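## Task

Take tube A (violet cap), which sits in position D4 of rack RK, and set it upright on the central area of the balance pan. Close the balance door and press the PRINT key. Then insert tube A fully into bore A3 of dry block DB, pressed down to the bottom. The balance door must end up closed. Do not grasp anyone else's tubes, and leave them seated in their bores and wells. Every station must stay upright and flat on the bench mat. Nothing may count on the robot holding it in place at the end. Finally open the fingers and move the gripper away.

## Robot and tools

Robot: one 7-joint Kinova Gen3 arm with a Robotiq 2F-85 two-finger gripper and a wrist camera. There is only one arm, so every motion argument is a single row.

Workspace: rack RK is closest to the arm base. Behind it, left to right, stand magnet block MG, spectrophotometer SP, dry block DB, balance BAL and mixer MX. None is fastened, so bumping can shift or tip them. On any station, row A is the row nearest its front and column 1 is leftmost when viewed from the front. The balance door is the top glass pane; sliding it away from you opens it. PRINT is the white key on the sloping front panel; a green lamp comes on if PRINT is pressed while the door is closed (an empty pan is fine). Loose items can occasionally get a small external nudge.

Frames: the scene frame has its origin on the table surface under the arm base, +z up, +y to the left when facing along +x. The gripper frame has +z pointing out along the fingers and y as the closing direction. end_effector_position is the point midway between the pads when closed; closed fingertips extend about 19 mm past it, fully open ones about 6 mm. While closing, the tips travel roughly 13 mm further outward, so leave that clearance above surfaces.

The row: 8 numbers, each in [-1, 1], ordered dx, dy, dz, rx, ry, rz, position, speed. The first six are an offset, not a pose, expressed in the gripper's own axes; 1.0 equals 0.6 m of travel or 180 degrees of turn, and rx, ry, rz form one rotation vector. The offset is counted from the gripper pose printed in the most recent result that shows it; if no result in this scene shows one yet, or for a second or later call within one reply, it counts from wherever the robot is when the motion starts. Every row in an action uses that same base, so rows do not add up. Because the base is the measured pose, resending a small offset into something rigid does not press harder, but into something that yields it goes deeper. All-zero offsets drive back to the base pose; they are not a pause. position is absolute finger opening: +1 fully open (85 mm), 0 about 41 mm, about -0.8 pads touching, -1 closes until blocked. speed sets finger rate: about 20 mm/s at -1, 85 at 0, 150 at +1. Grip force is not settable (roughly 190 to 235 N per pad at full close). To hold firmly, keep position at -1; to release, send a value wider than the object; for a gentle grip, open then close to just under the object width.

Tools:
- execute_actions: actions is a list with zero or one item. Empty list: just report the state. {"rows": [...], "steps": n}: up to 15 rows, n up to 15 steps of 1/30 s (default 15); each row lasts one step and the final row repeats. {"steps": n} alone waits up to 300 steps counted from the previous result, including your reply time. Optional pictures (boolean).
- move: target is one 8-number row as above; speed is path top speed in m/s, 0.002 to 0.5 (default 0.25), rotation capped at twice that in rad/s. Straight path of 0.5 to 10 s; it does not avoid obstacles, may lag or overshoot, and finger values apply at the start. Its result adds a move: line (done, off_target, moving, held, fault) plus active limits (paced = pose clipped; held = some steps blocked) and distance to target.
- wait: seconds 0 to 10; sends nothing new.
- zoom_image: camera is cam_high, cam_low or cam_wrist (all 896x504); region [x0, y0, x1, y1] in pixels from the top-left, at most 504 by 504.
- read_manual: section "licences" only; no motion.
- finished_scene: scene is the current scene's number; it ends and grades the scene, irreversibly.

Motion limits: each step the commanded pose is clipped to within 70 mm and 16 degrees of the measured pose; position wins over orientation when both cannot be met. After an action, the arm only continues to the last clipped pose, so read the printed pose and send the remainder. A "Hand target" line shows where the controller is heading.

Results: the state line gives end_effector_position (metres) and end_effector_quat_wxyz in the scene frame; accuracy drops at long reach. position_measured_pct is about 50 minus 50 times the finger position, 0 when fully open; stopping below 90 means something is held or blocking, around 90 means the pads met. "pose unreachable" and HELD mark commands altered or blocked by the clearance check. Load limits (N m): waist, shoulder, upper arm roll, elbow 49.1; forearm roll, wrist pitch, wrist roll 30.9; reaching one causes a 10 s stop. Held loads heat motors: MOTOR HOT appears from 60 °C, and at 75 °C an OVER-TEMPERATURE FAULT lets the arm sag.

Avoid: anything falling off the table, fast impacts, hard pushes, dropping or slipping the tube, gripping others' tubes, and tipping stations.

Each tool is called after "Call:" as name(argument=value, ...) on one line, values as JSON.

## Session

Call:
execute_actions(actions=[])

Scene clock: 0.00 s of 12600.00 s.
end_effector_position=(+0.6981, +0.2396, +0.3401) position_measured_pct=0.0 end_effector_quat_wxyz=(-0.296, +0.717, -0.627, -0.074)
Joint positions: [ 0.055  0.885 -0.553  0.913 -0.049  0.997  3.061]
Joint velocities: [ 0.     0.    -0.002  0.    -0.     0.001 -0.   ]
Motor temperatures (°C, as the motors report them): [30 29 27 33 33 36 40]
Hand target: +0.698, +0.240, +0.340; -0.296, +0.717, -0.627, -0.074

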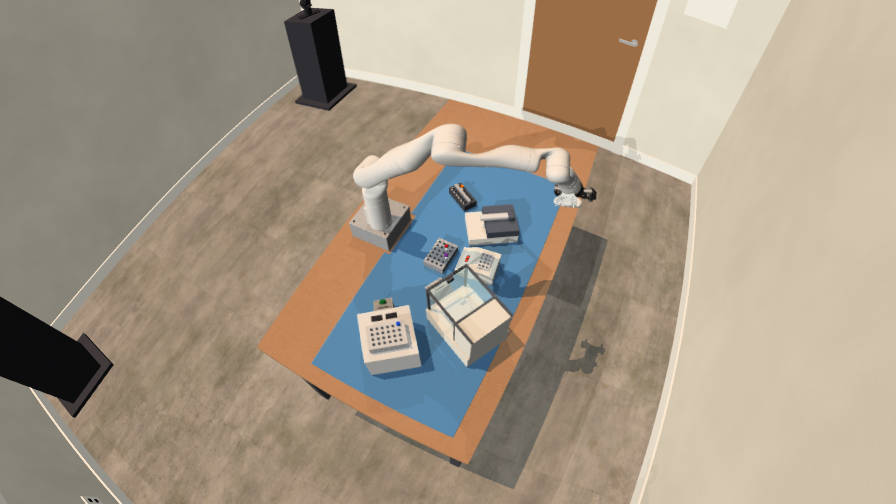

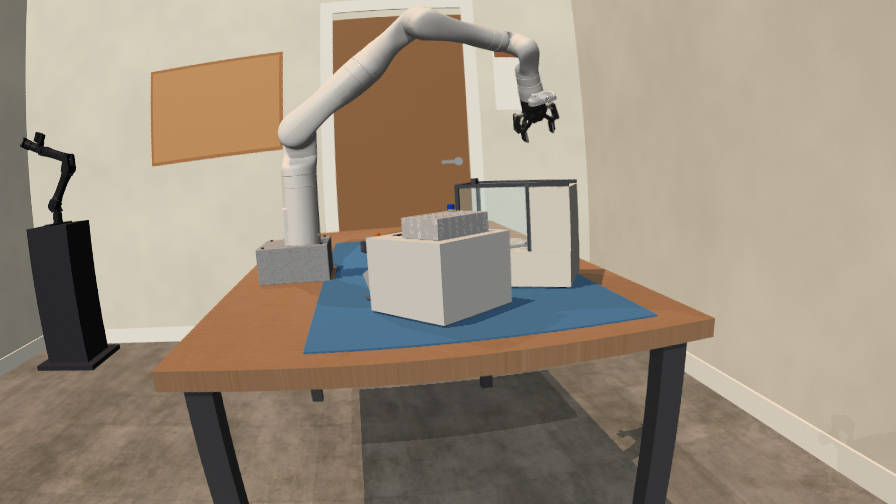

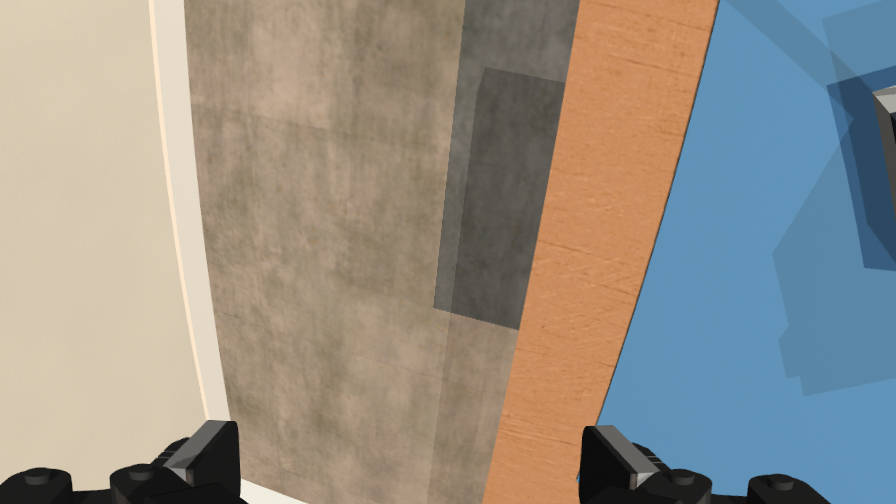

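Call:
zoom_image(camera="cam_high", region=[330, 160, 610, 390])

Region (330, 160, 610, 390) of cam_high's 896x504 image, scaled by 1.800, with more detail than that image has; it fills the top 414 rows of this view, and the rest is white.

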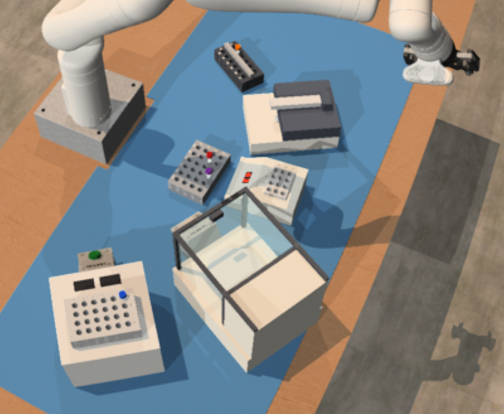

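Call:
move(target=[0.131, 0.317, -0.533, -0.1016, 0.169, 0.0411, 1, 0])

Call:
move(target=[0, 0, 0, 0, 0, -0.5, 1, 0], speed=0.4)

Scene clock: 30.00 s of 12600.00 s.
end_effector_position=(+0.4500, -0.0007, +0.4990) position_measured_pct=0.0 end_effector_quat_wxyz=(-0.000, +0.707, -0.707, +0.000)
Joint positions: [ 0.201  0.358 -0.401  1.099  0.137  1.711  2.976]
Joint velocities: [ 0.001 -0.003 -0.001 -0.     0.001  0.003  0.   ]
Motor temperatures (°C, as the motors report them): [30 31 27 33 33 36 40]
Hand target: +0.450, -0.001, +0.499; -0.000, +0.707, -0.707, +0.000
Off the commanded pose: 0.001 m, 0 deg.
move: done

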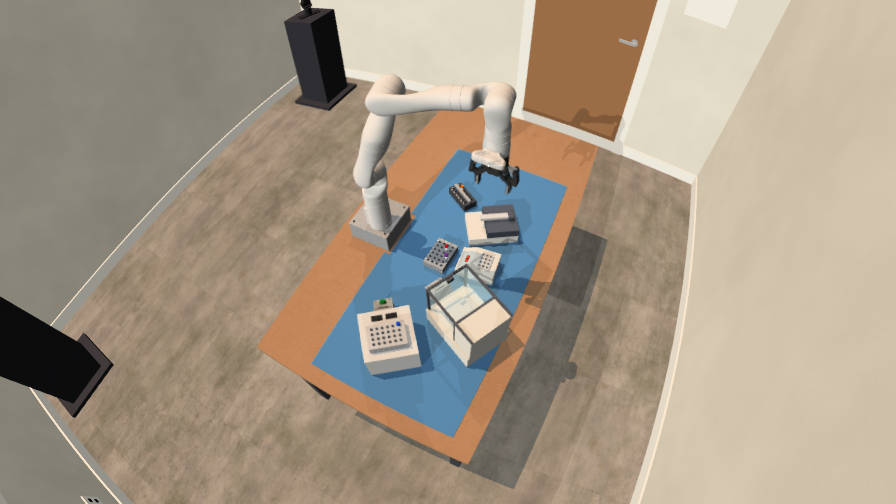

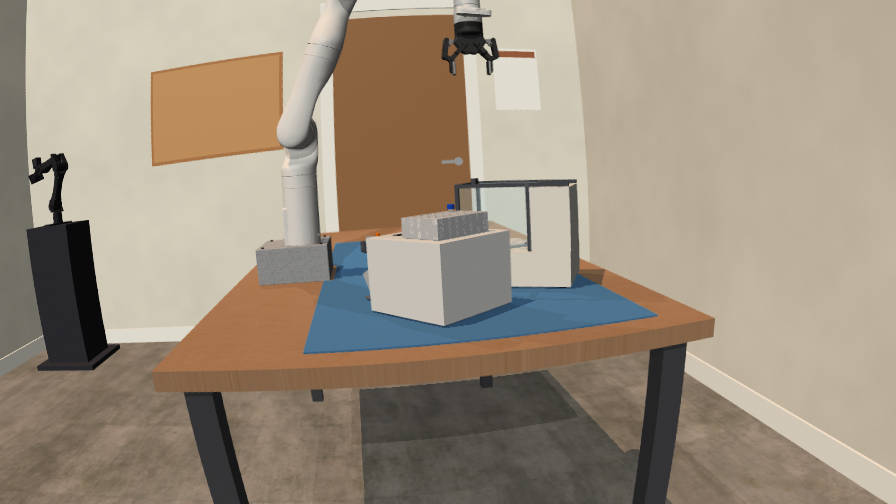

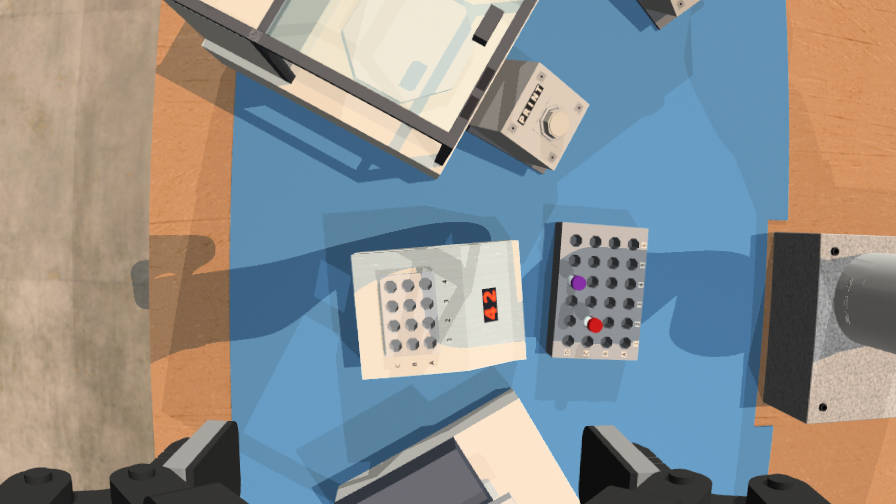

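Scene clock: 32.47 s of 12600.00 s.
end_effector_position=(+0.4500, -0.0006, +0.4990) position_measured_pct=0.0 end_effector_quat_wxyz=(+0.000, +1.000, +0.000, +0.000)
Joint positions: [ 0.37   0.398 -0.708  1.092  0.258  1.736  4.451]
Joint velocities: [ 0.003  0.     0.001  0.     0.    -0.002  0.006]
Motor temperatures (°C, as the motors report them): [30 31 27 33 33 36 40]
Hand target: +0.450, -0.001, +0.499; +0.000, +1.000, +0.000, +0.000
Off the commanded pose: 0.000 m, 0 deg.
move: done

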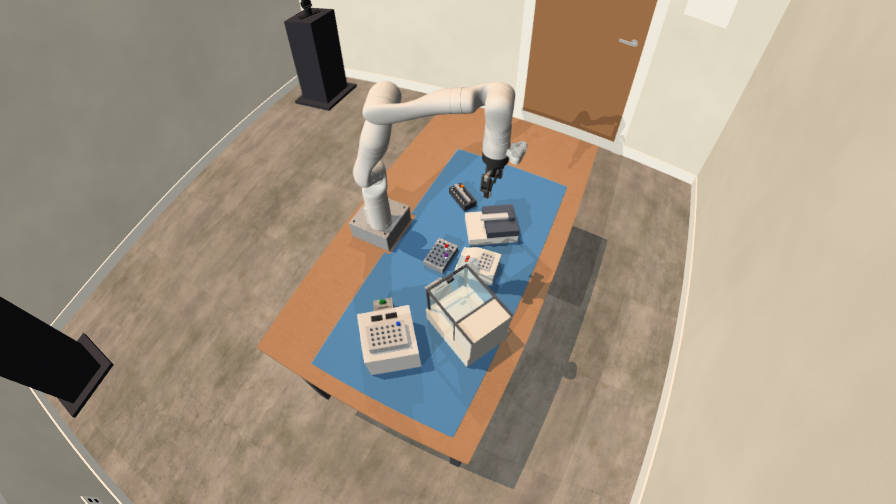

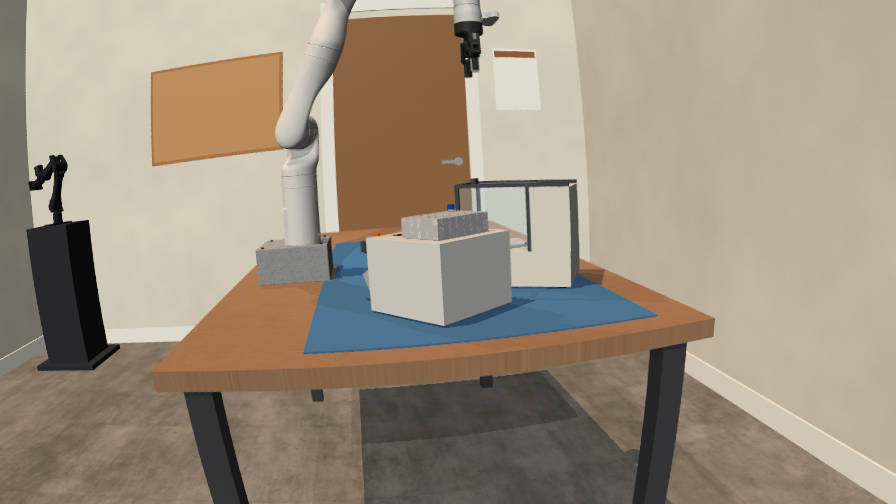

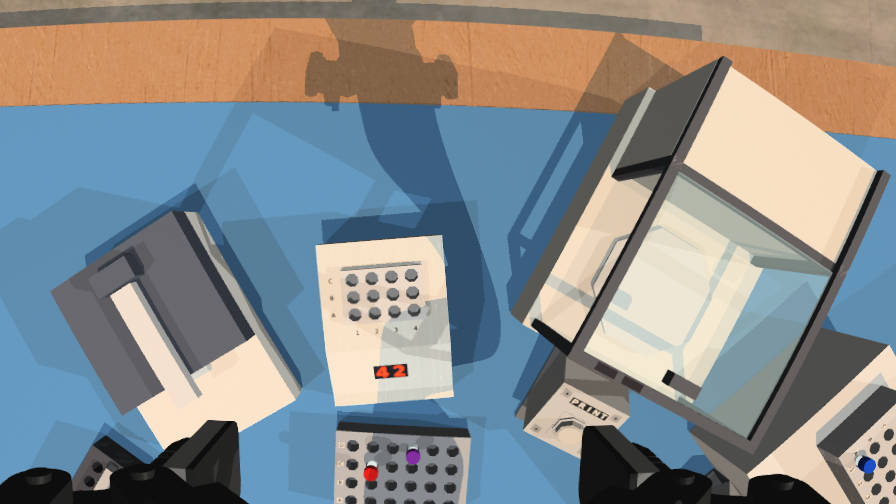

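Call:
move(target=[-0.235, 0.007, 0.465, 0, 0, 0, -0.2, 0])

Scene clock: 67.17 s of 12600.00 s.
end_effector_position=(+0.3097, -0.0057, +0.2197) position_measured_pct=59.9 end_effector_quat_wxyz=(+0.000, +1.000, -0.001, +0.000)
Joint positions: [ 0.493  0.342 -0.679  2.18   0.325  0.72   4.298]
Joint velocities: [-0.006  0.003 -0.001  0.003  0.005 -0.002 -0.007]
Motor temperatures (°C, as the motors report them): [30 31 27 33 33 36 40]
Hand target: +0.310, -0.005, +0.220; +0.000, +1.000, -0.000, +0.000
Off the commanded pose: 0.001 m, 0 deg.
move: done

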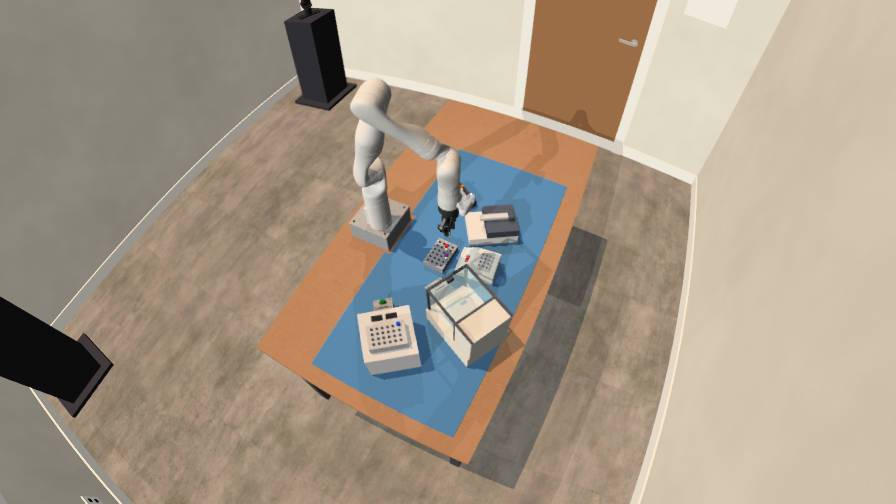

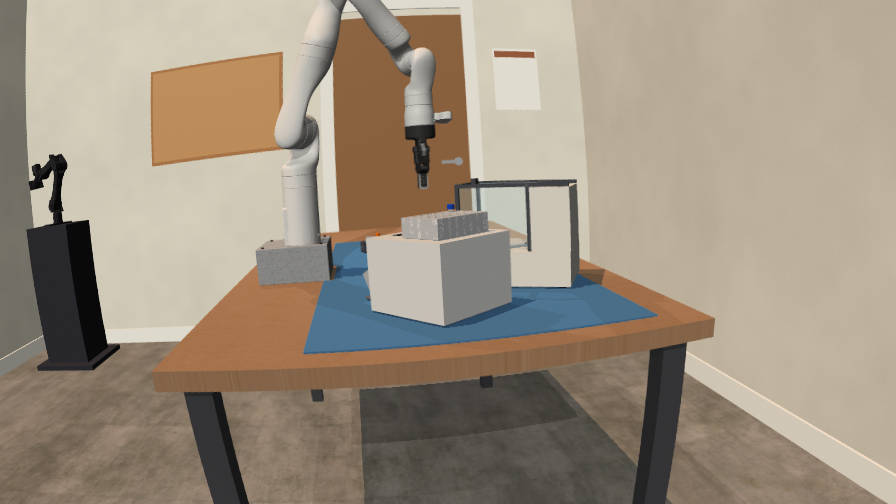

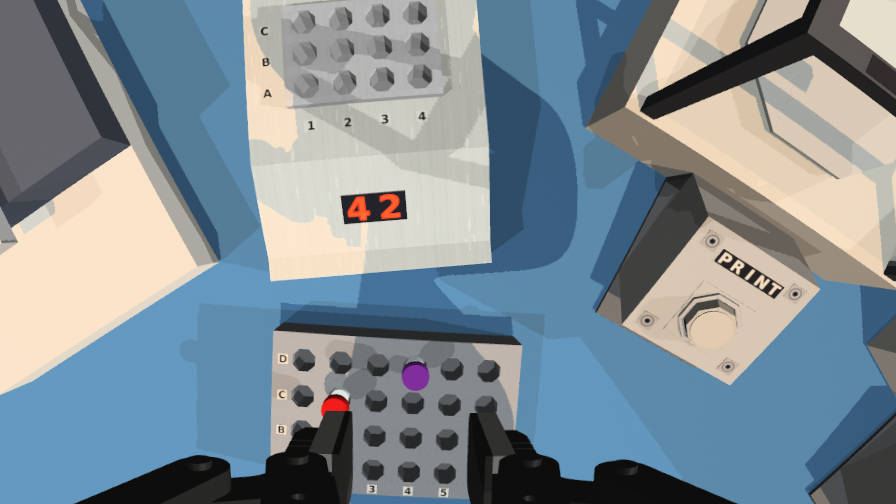

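Call:
move(target=[0, 0, 0.133, 0, 0, 0, -0.2, 0], speed=0.15)

Scene clock: 87.07 s of 12600.00 s.
end_effector_position=(+0.3102, -0.0063, +0.1403) position_measured_pct=59.9 end_effector_quat_wxyz=(+0.001, +1.000, -0.001, +0.001)
Joint positions: [ 0.329  0.532 -0.503  2.275  0.584  0.46   4.053]
Joint velocities: [-0.013  0.006  0.003  0.001  0.006 -0.004 -0.01 ]
Motor temperatures (°C, as the motors report them): [30 31 27 33 33 36 40]
Hand target: +0.310, -0.006, +0.140; +0.001, +1.000, -0.001, +0.001
Off the commanded pose: 0.001 m, 0 deg.
move: done

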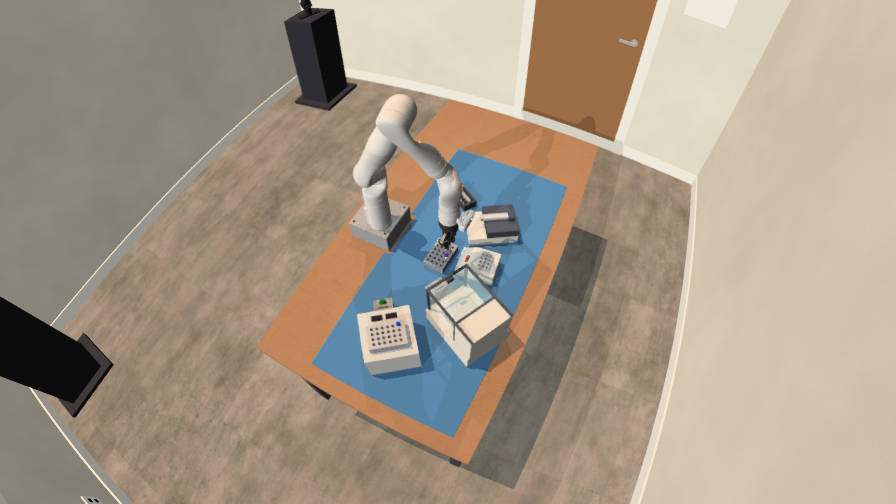

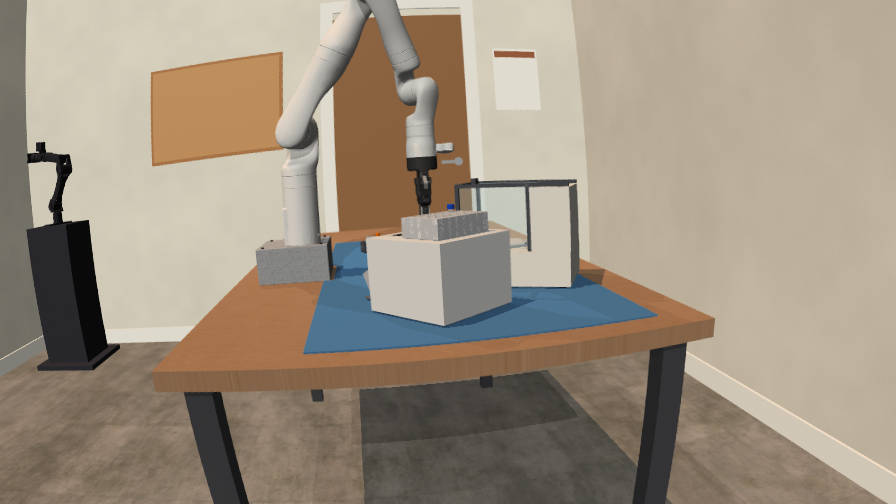

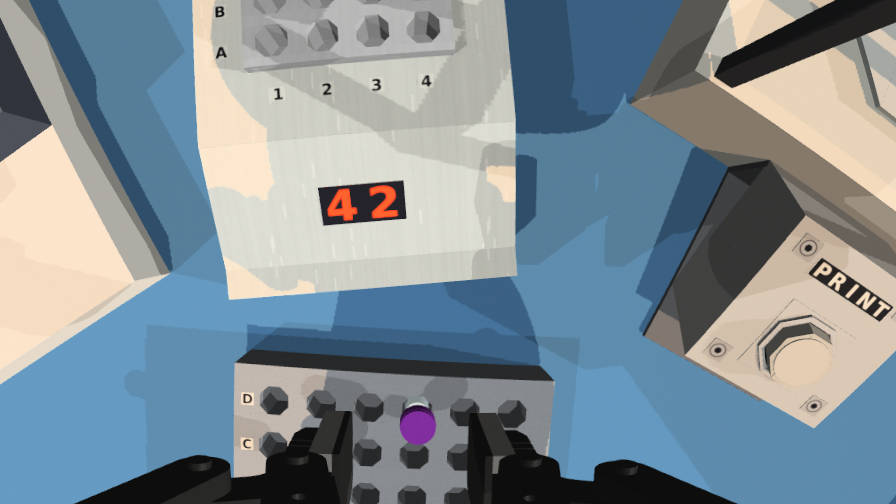

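Call:
move(target=[0, 0, 0.065, 0, 0, 0, -0.2, 0], speed=0.08)

Scene clock: 106.43 s of 12600.00 s.
end_effector_position=(+0.3105, -0.0067, +0.1017) position_measured_pct=59.9 end_effector_quat_wxyz=(+0.001, +1.000, -0.002, +0.001)
Joint positions: [ 0.216  0.629 -0.358  2.301  0.721  0.318  3.929]
Joint velocities: [-0.014  0.005  0.007  0.002  0.007 -0.007 -0.01 ]
Motor temperatures (°C, as the motors report them): [30 31 27 33 33 36 40]
Hand target: +0.310, -0.006, +0.101; +0.001, +1.000, -0.001, +0.001
Off the commanded pose: 0.001 m, 0 deg.
move: done

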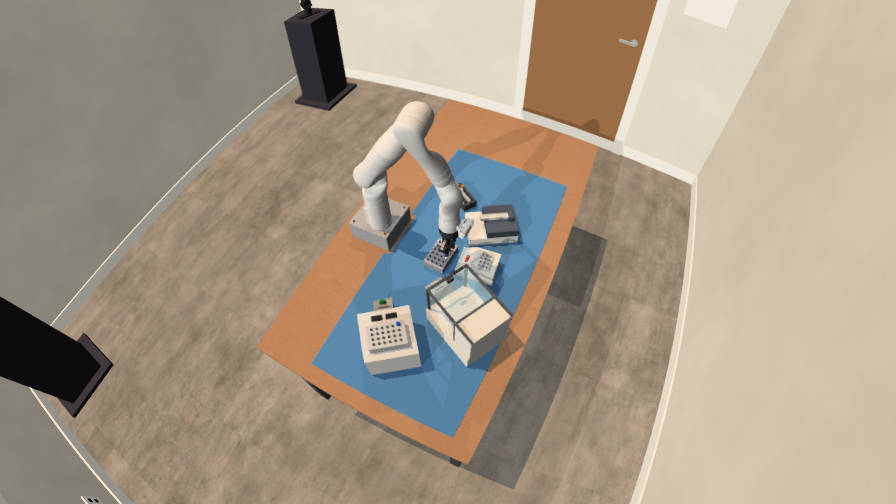

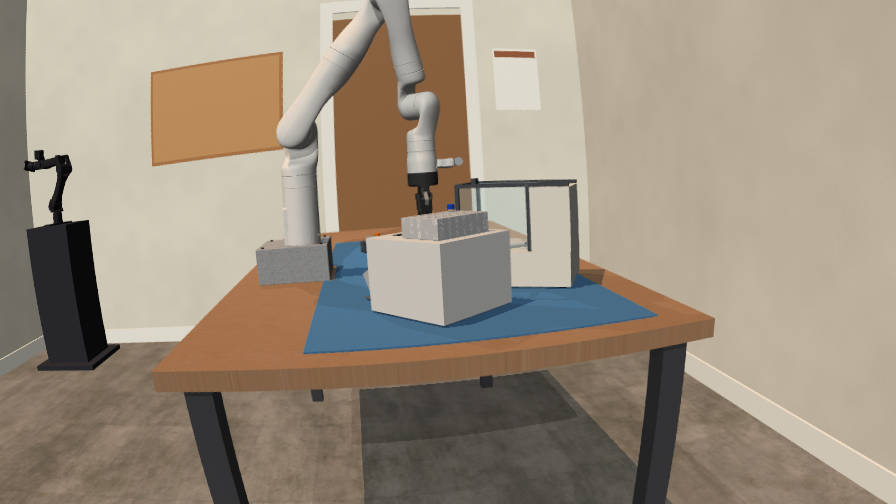

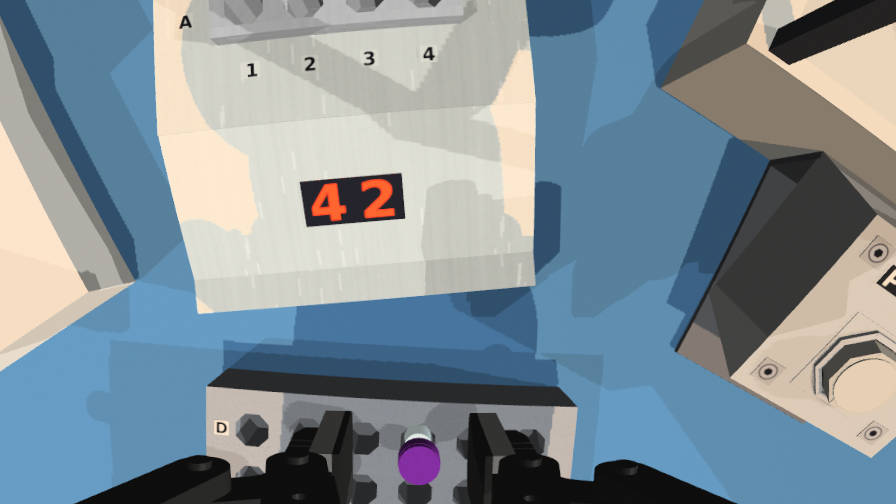

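Call:
move(target=[0, 0, 0.033, 0, 0, 0, -0.2, 0], speed=0.05)

Scene clock: 111.63 s of 12600.00 s.
end_effector_position=(+0.3108, -0.0070, +0.0821) position_measured_pct=59.9 end_effector_quat_wxyz=(+0.001, +1.000, -0.002, +0.001)
Joint positions: [ 0.148  0.68  -0.266  2.309  0.783  0.237  3.87 ]
Joint velocities: [-0.013  0.005  0.008  0.     0.006 -0.007 -0.006]
Motor temperatures (°C, as the motors report them): [30 32 27 33 33 36 40]
Hand target: +0.311, -0.007, +0.082; +0.001, +1.000, -0.002, +0.001
Off the commanded pose: 0.000 m, 0 deg.
move: done

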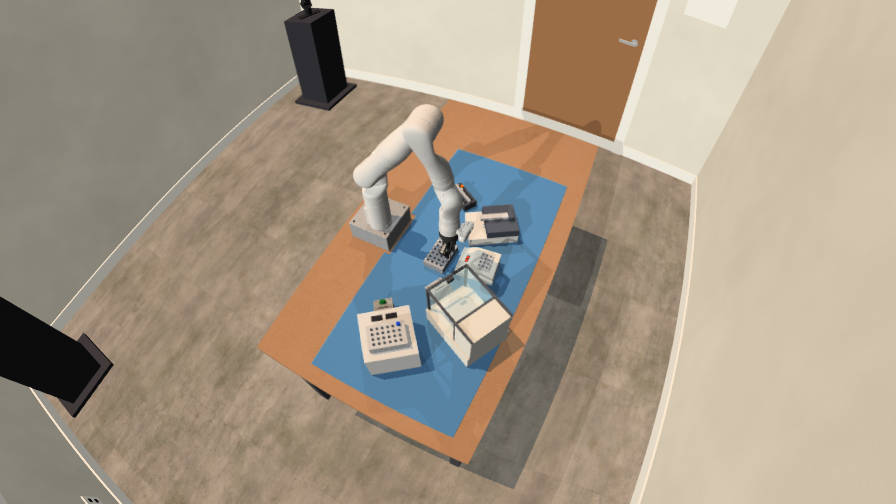

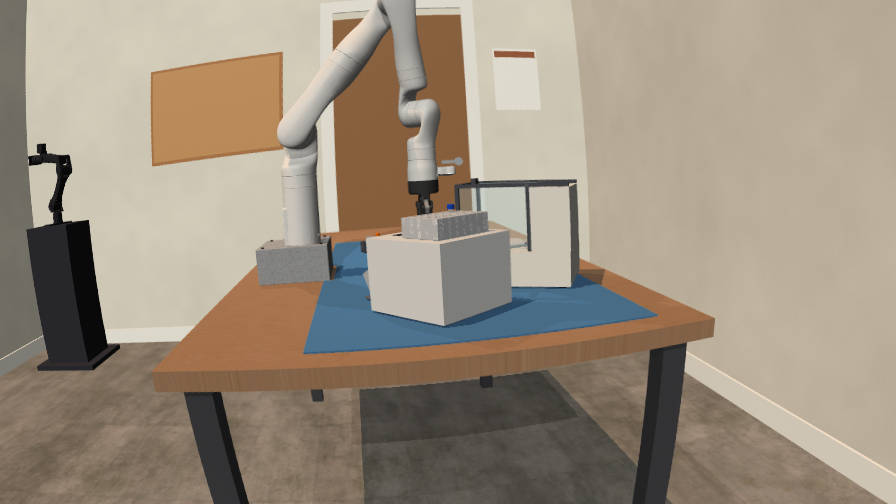

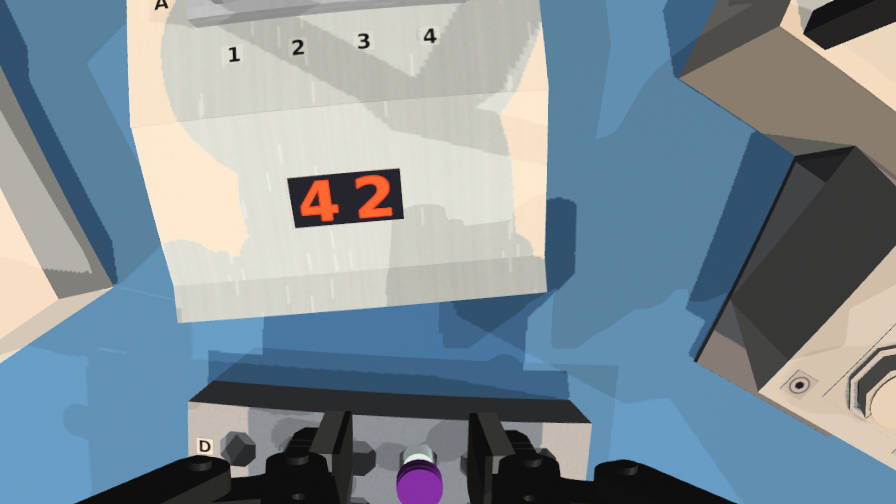

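Call:
move(target=[0, 0, -0.12, 0, 0, 0, -0.2, 0], speed=0.15)

Call:
move(target=[0.148, 0.263, -0.493, 0, 0, 0.158, -0.2, 0], speed=0.3)

Scene clock: 140.63 s of 12600.00 s.
end_effector_position=(+0.3103, -0.0066, +0.1538) position_measured_pct=59.9 end_effector_quat_wxyz=(+0.001, +1.000, -0.002, +0.001)
Joint positions: [ 0.356  0.497 -0.533  2.263  0.528  0.502  4.106]
Joint velocities: [ 0.008 -0.002  0.001 -0.003 -0.004  0.003  0.005]
Motor temperatures (°C, as the motors report them): [30 32 27 33 33 36 40]
Hand target: +0.310, -0.007, +0.154; +0.001, +1.000, -0.002, +0.001
Off the commanded pose: 0.001 m, 0 deg.
move: done

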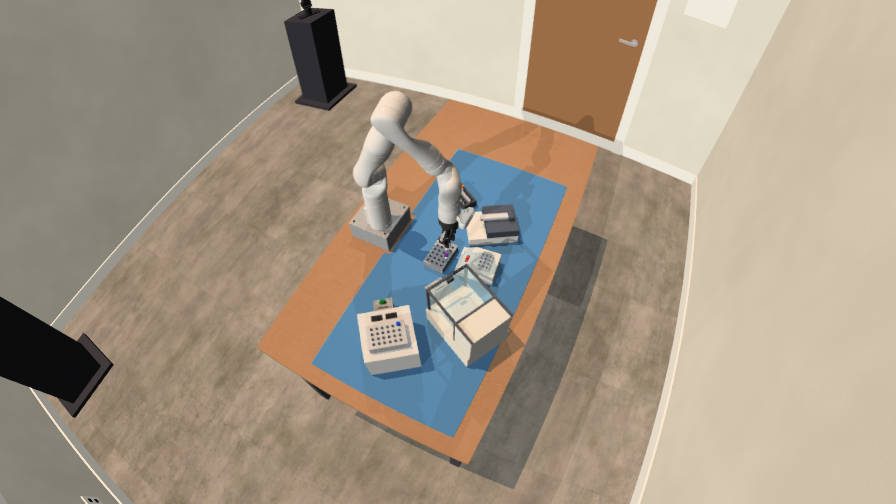

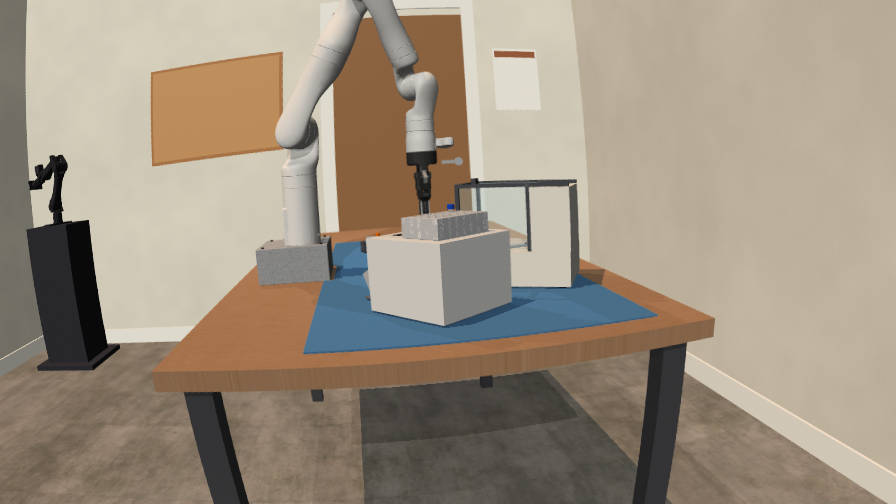

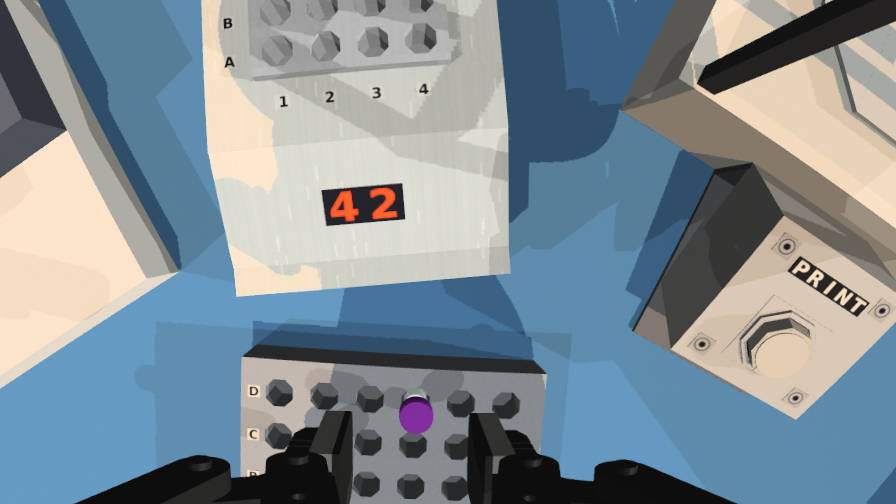

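Scene clock: 142.43 s of 12600.00 s.
end_effector_position=(+0.3978, -0.1636, +0.4500) position_measured_pct=59.9 end_effector_quat_wxyz=(-0.001, +0.969, -0.247, +0.001)
Joint positions: [ 0.698  0.315 -0.517  1.331  0.152  1.535  4.403]
Joint velocities: [-0.006  0.011 -0.003 -0.007  0.002  0.006 -0.001]
Motor temperatures (°C, as the motors report them): [30 32 27 33 33 36 40]
Hand target: +0.398, -0.163, +0.450; -0.001, +0.969, -0.247, +0.001
Off the commanded pose: 0.001 m, 0 deg.
move: done

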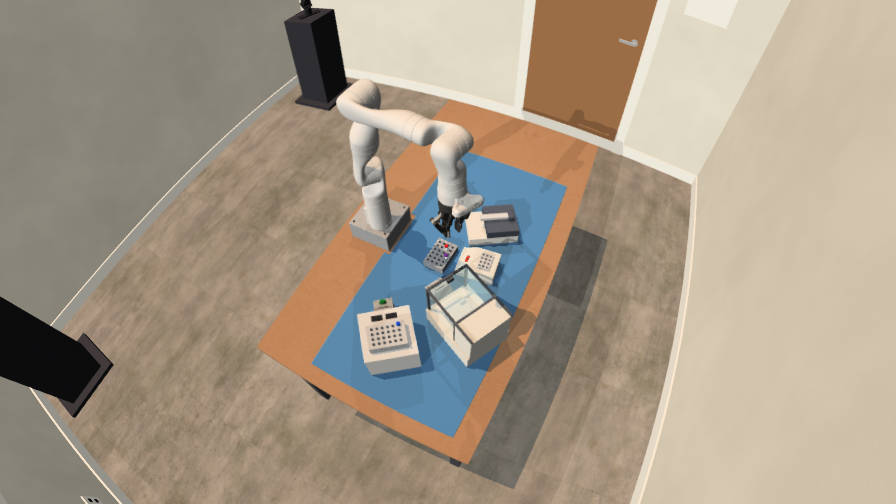

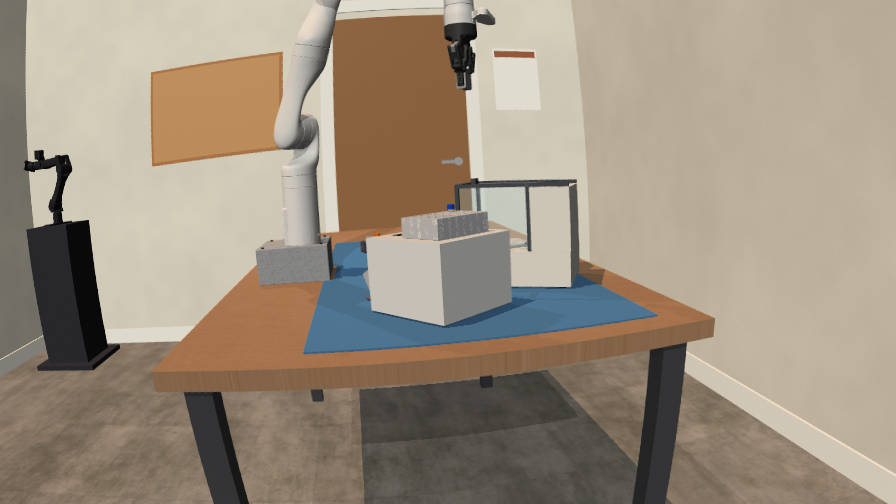

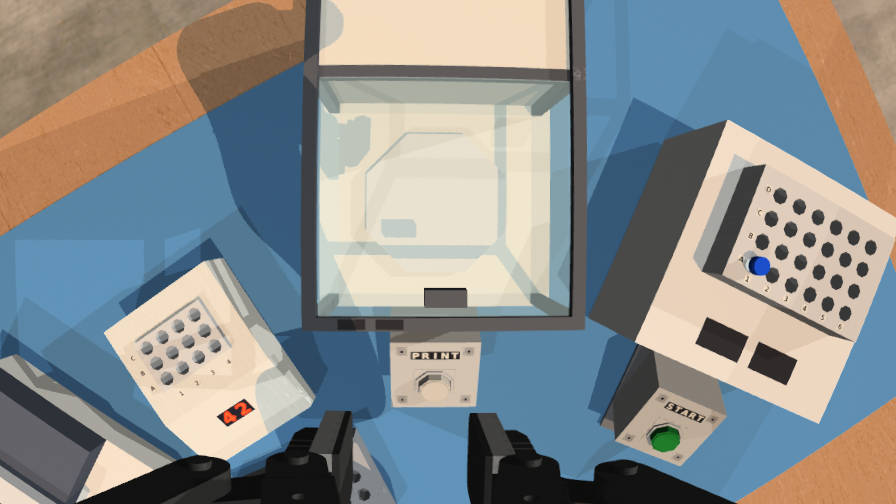

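Call:
move(target=[0.042, 0.03, 0.2, 0, 0, 0, 0.1, 0], speed=0.2)

Scene clock: 152.87 s of 12600.00 s.
end_effector_position=(+0.4119, -0.1915, +0.3303) position_measured_pct=45.2 end_effector_quat_wxyz=(-0.001, +0.969, -0.248, +0.001)
Joint positions: [ 0.721  0.437 -0.491  1.55   0.214  1.208  4.398]
Joint velocities: [-0.     0.004 -0.     0.003 -0.    -0.002 -0.001]
Motor temperatures (°C, as the motors report them): [30 32 27 33 33 36 40]
Hand target: +0.412, -0.192, +0.330; -0.001, +0.969, -0.247, +0.001
Off the commanded pose: 0.000 m, 0 deg.
move: done

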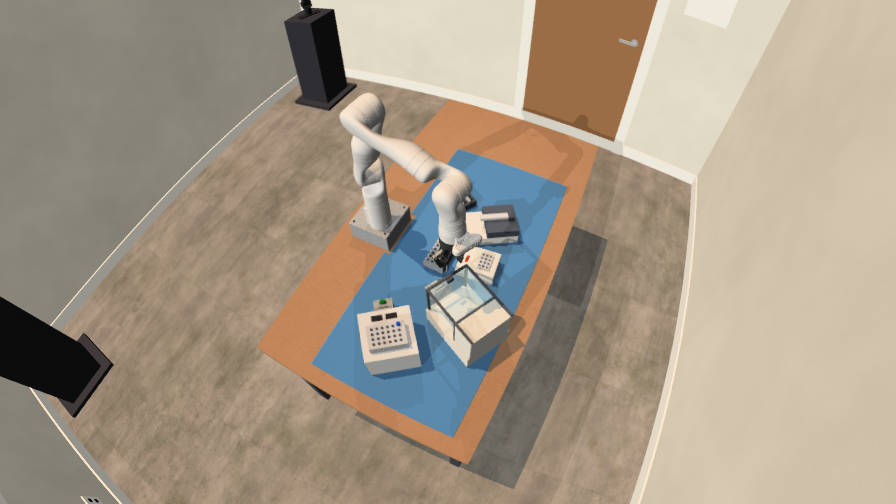

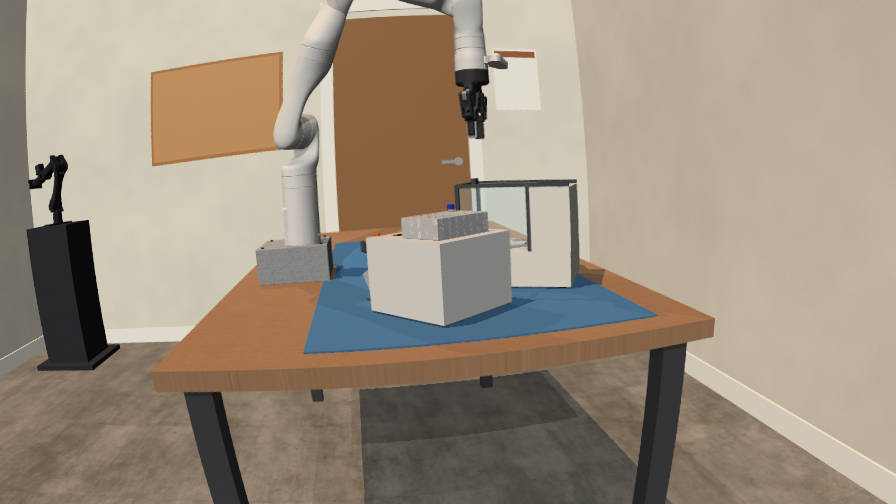

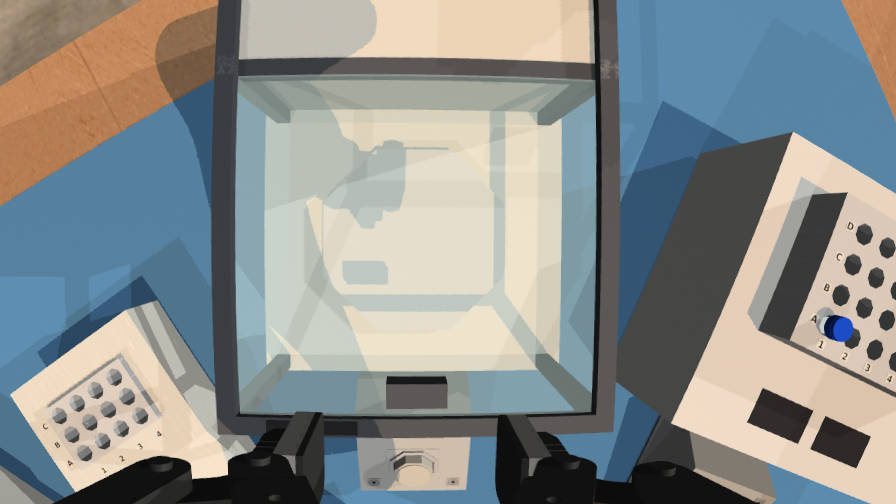

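Call:
move(target=[-0.01, 0.003, 0.16, 0, 0, 0, 0.1, 0], speed=0.12)

Scene clock: 164.53 s of 12600.00 s.
end_effector_position=(+0.4062, -0.1904, +0.2346) position_measured_pct=45.2 end_effector_quat_wxyz=(-0.000, +0.969, -0.248, +0.001)
Joint positions: [ 0.703  0.541 -0.459  1.731  0.286  0.936  4.334]
Joint velocities: [-0.001  0.003  0.001  0.     0.002 -0.003 -0.002]
Motor temperatures (°C, as the motors report them): [30 32 27 33 33 36 40]
Hand target: +0.406, -0.190, +0.234; -0.000, +0.969, -0.248, +0.001
Off the commanded pose: 0.000 m, 0 deg.
move: done

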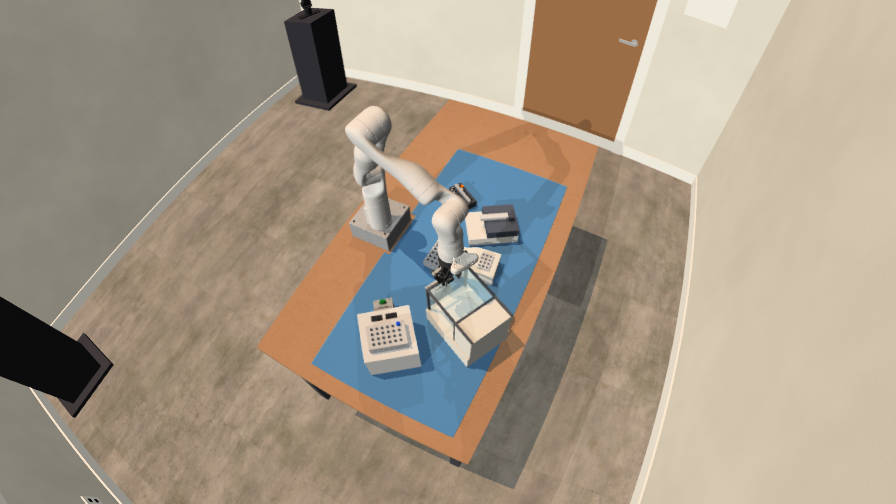

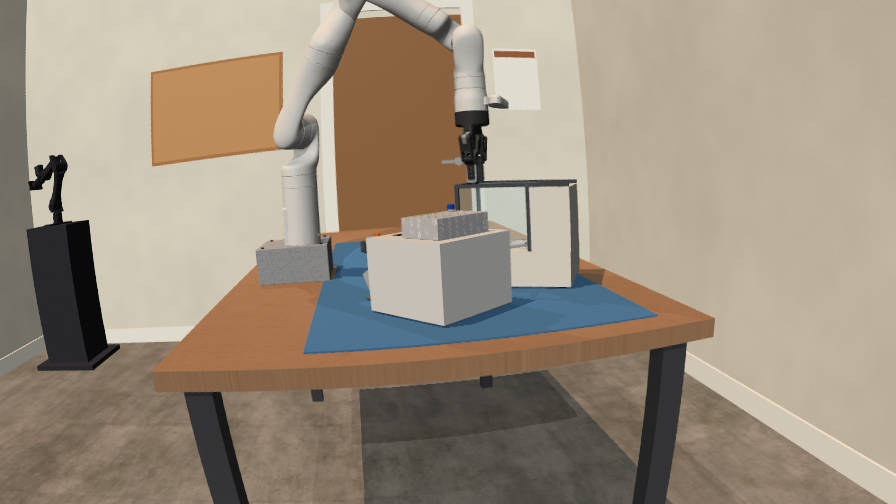

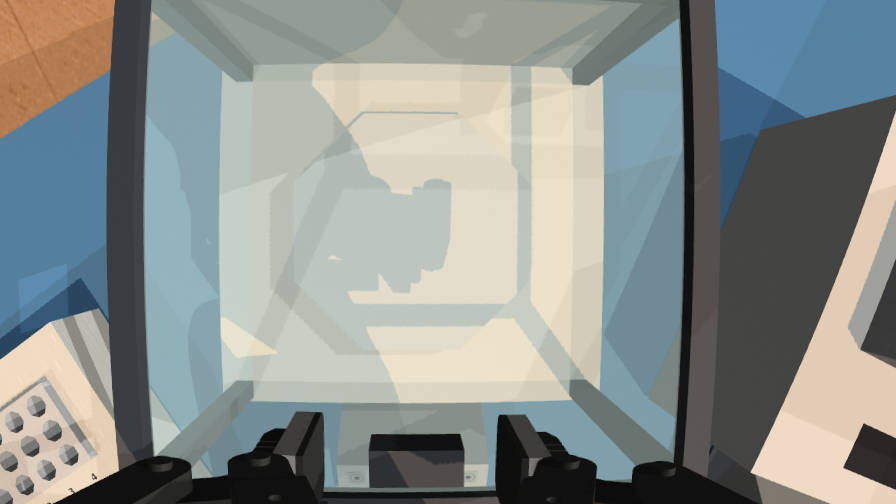

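Call:
zoom_image(camera="cam_low", region=[420, 130, 600, 260])

Region (420, 130, 600, 260) of cam_low's 896x504 image, scaled by 2.800, with more detail than that image has.

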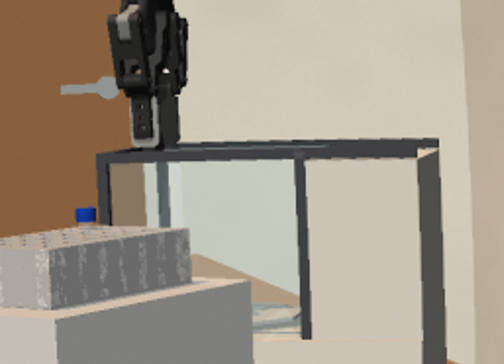

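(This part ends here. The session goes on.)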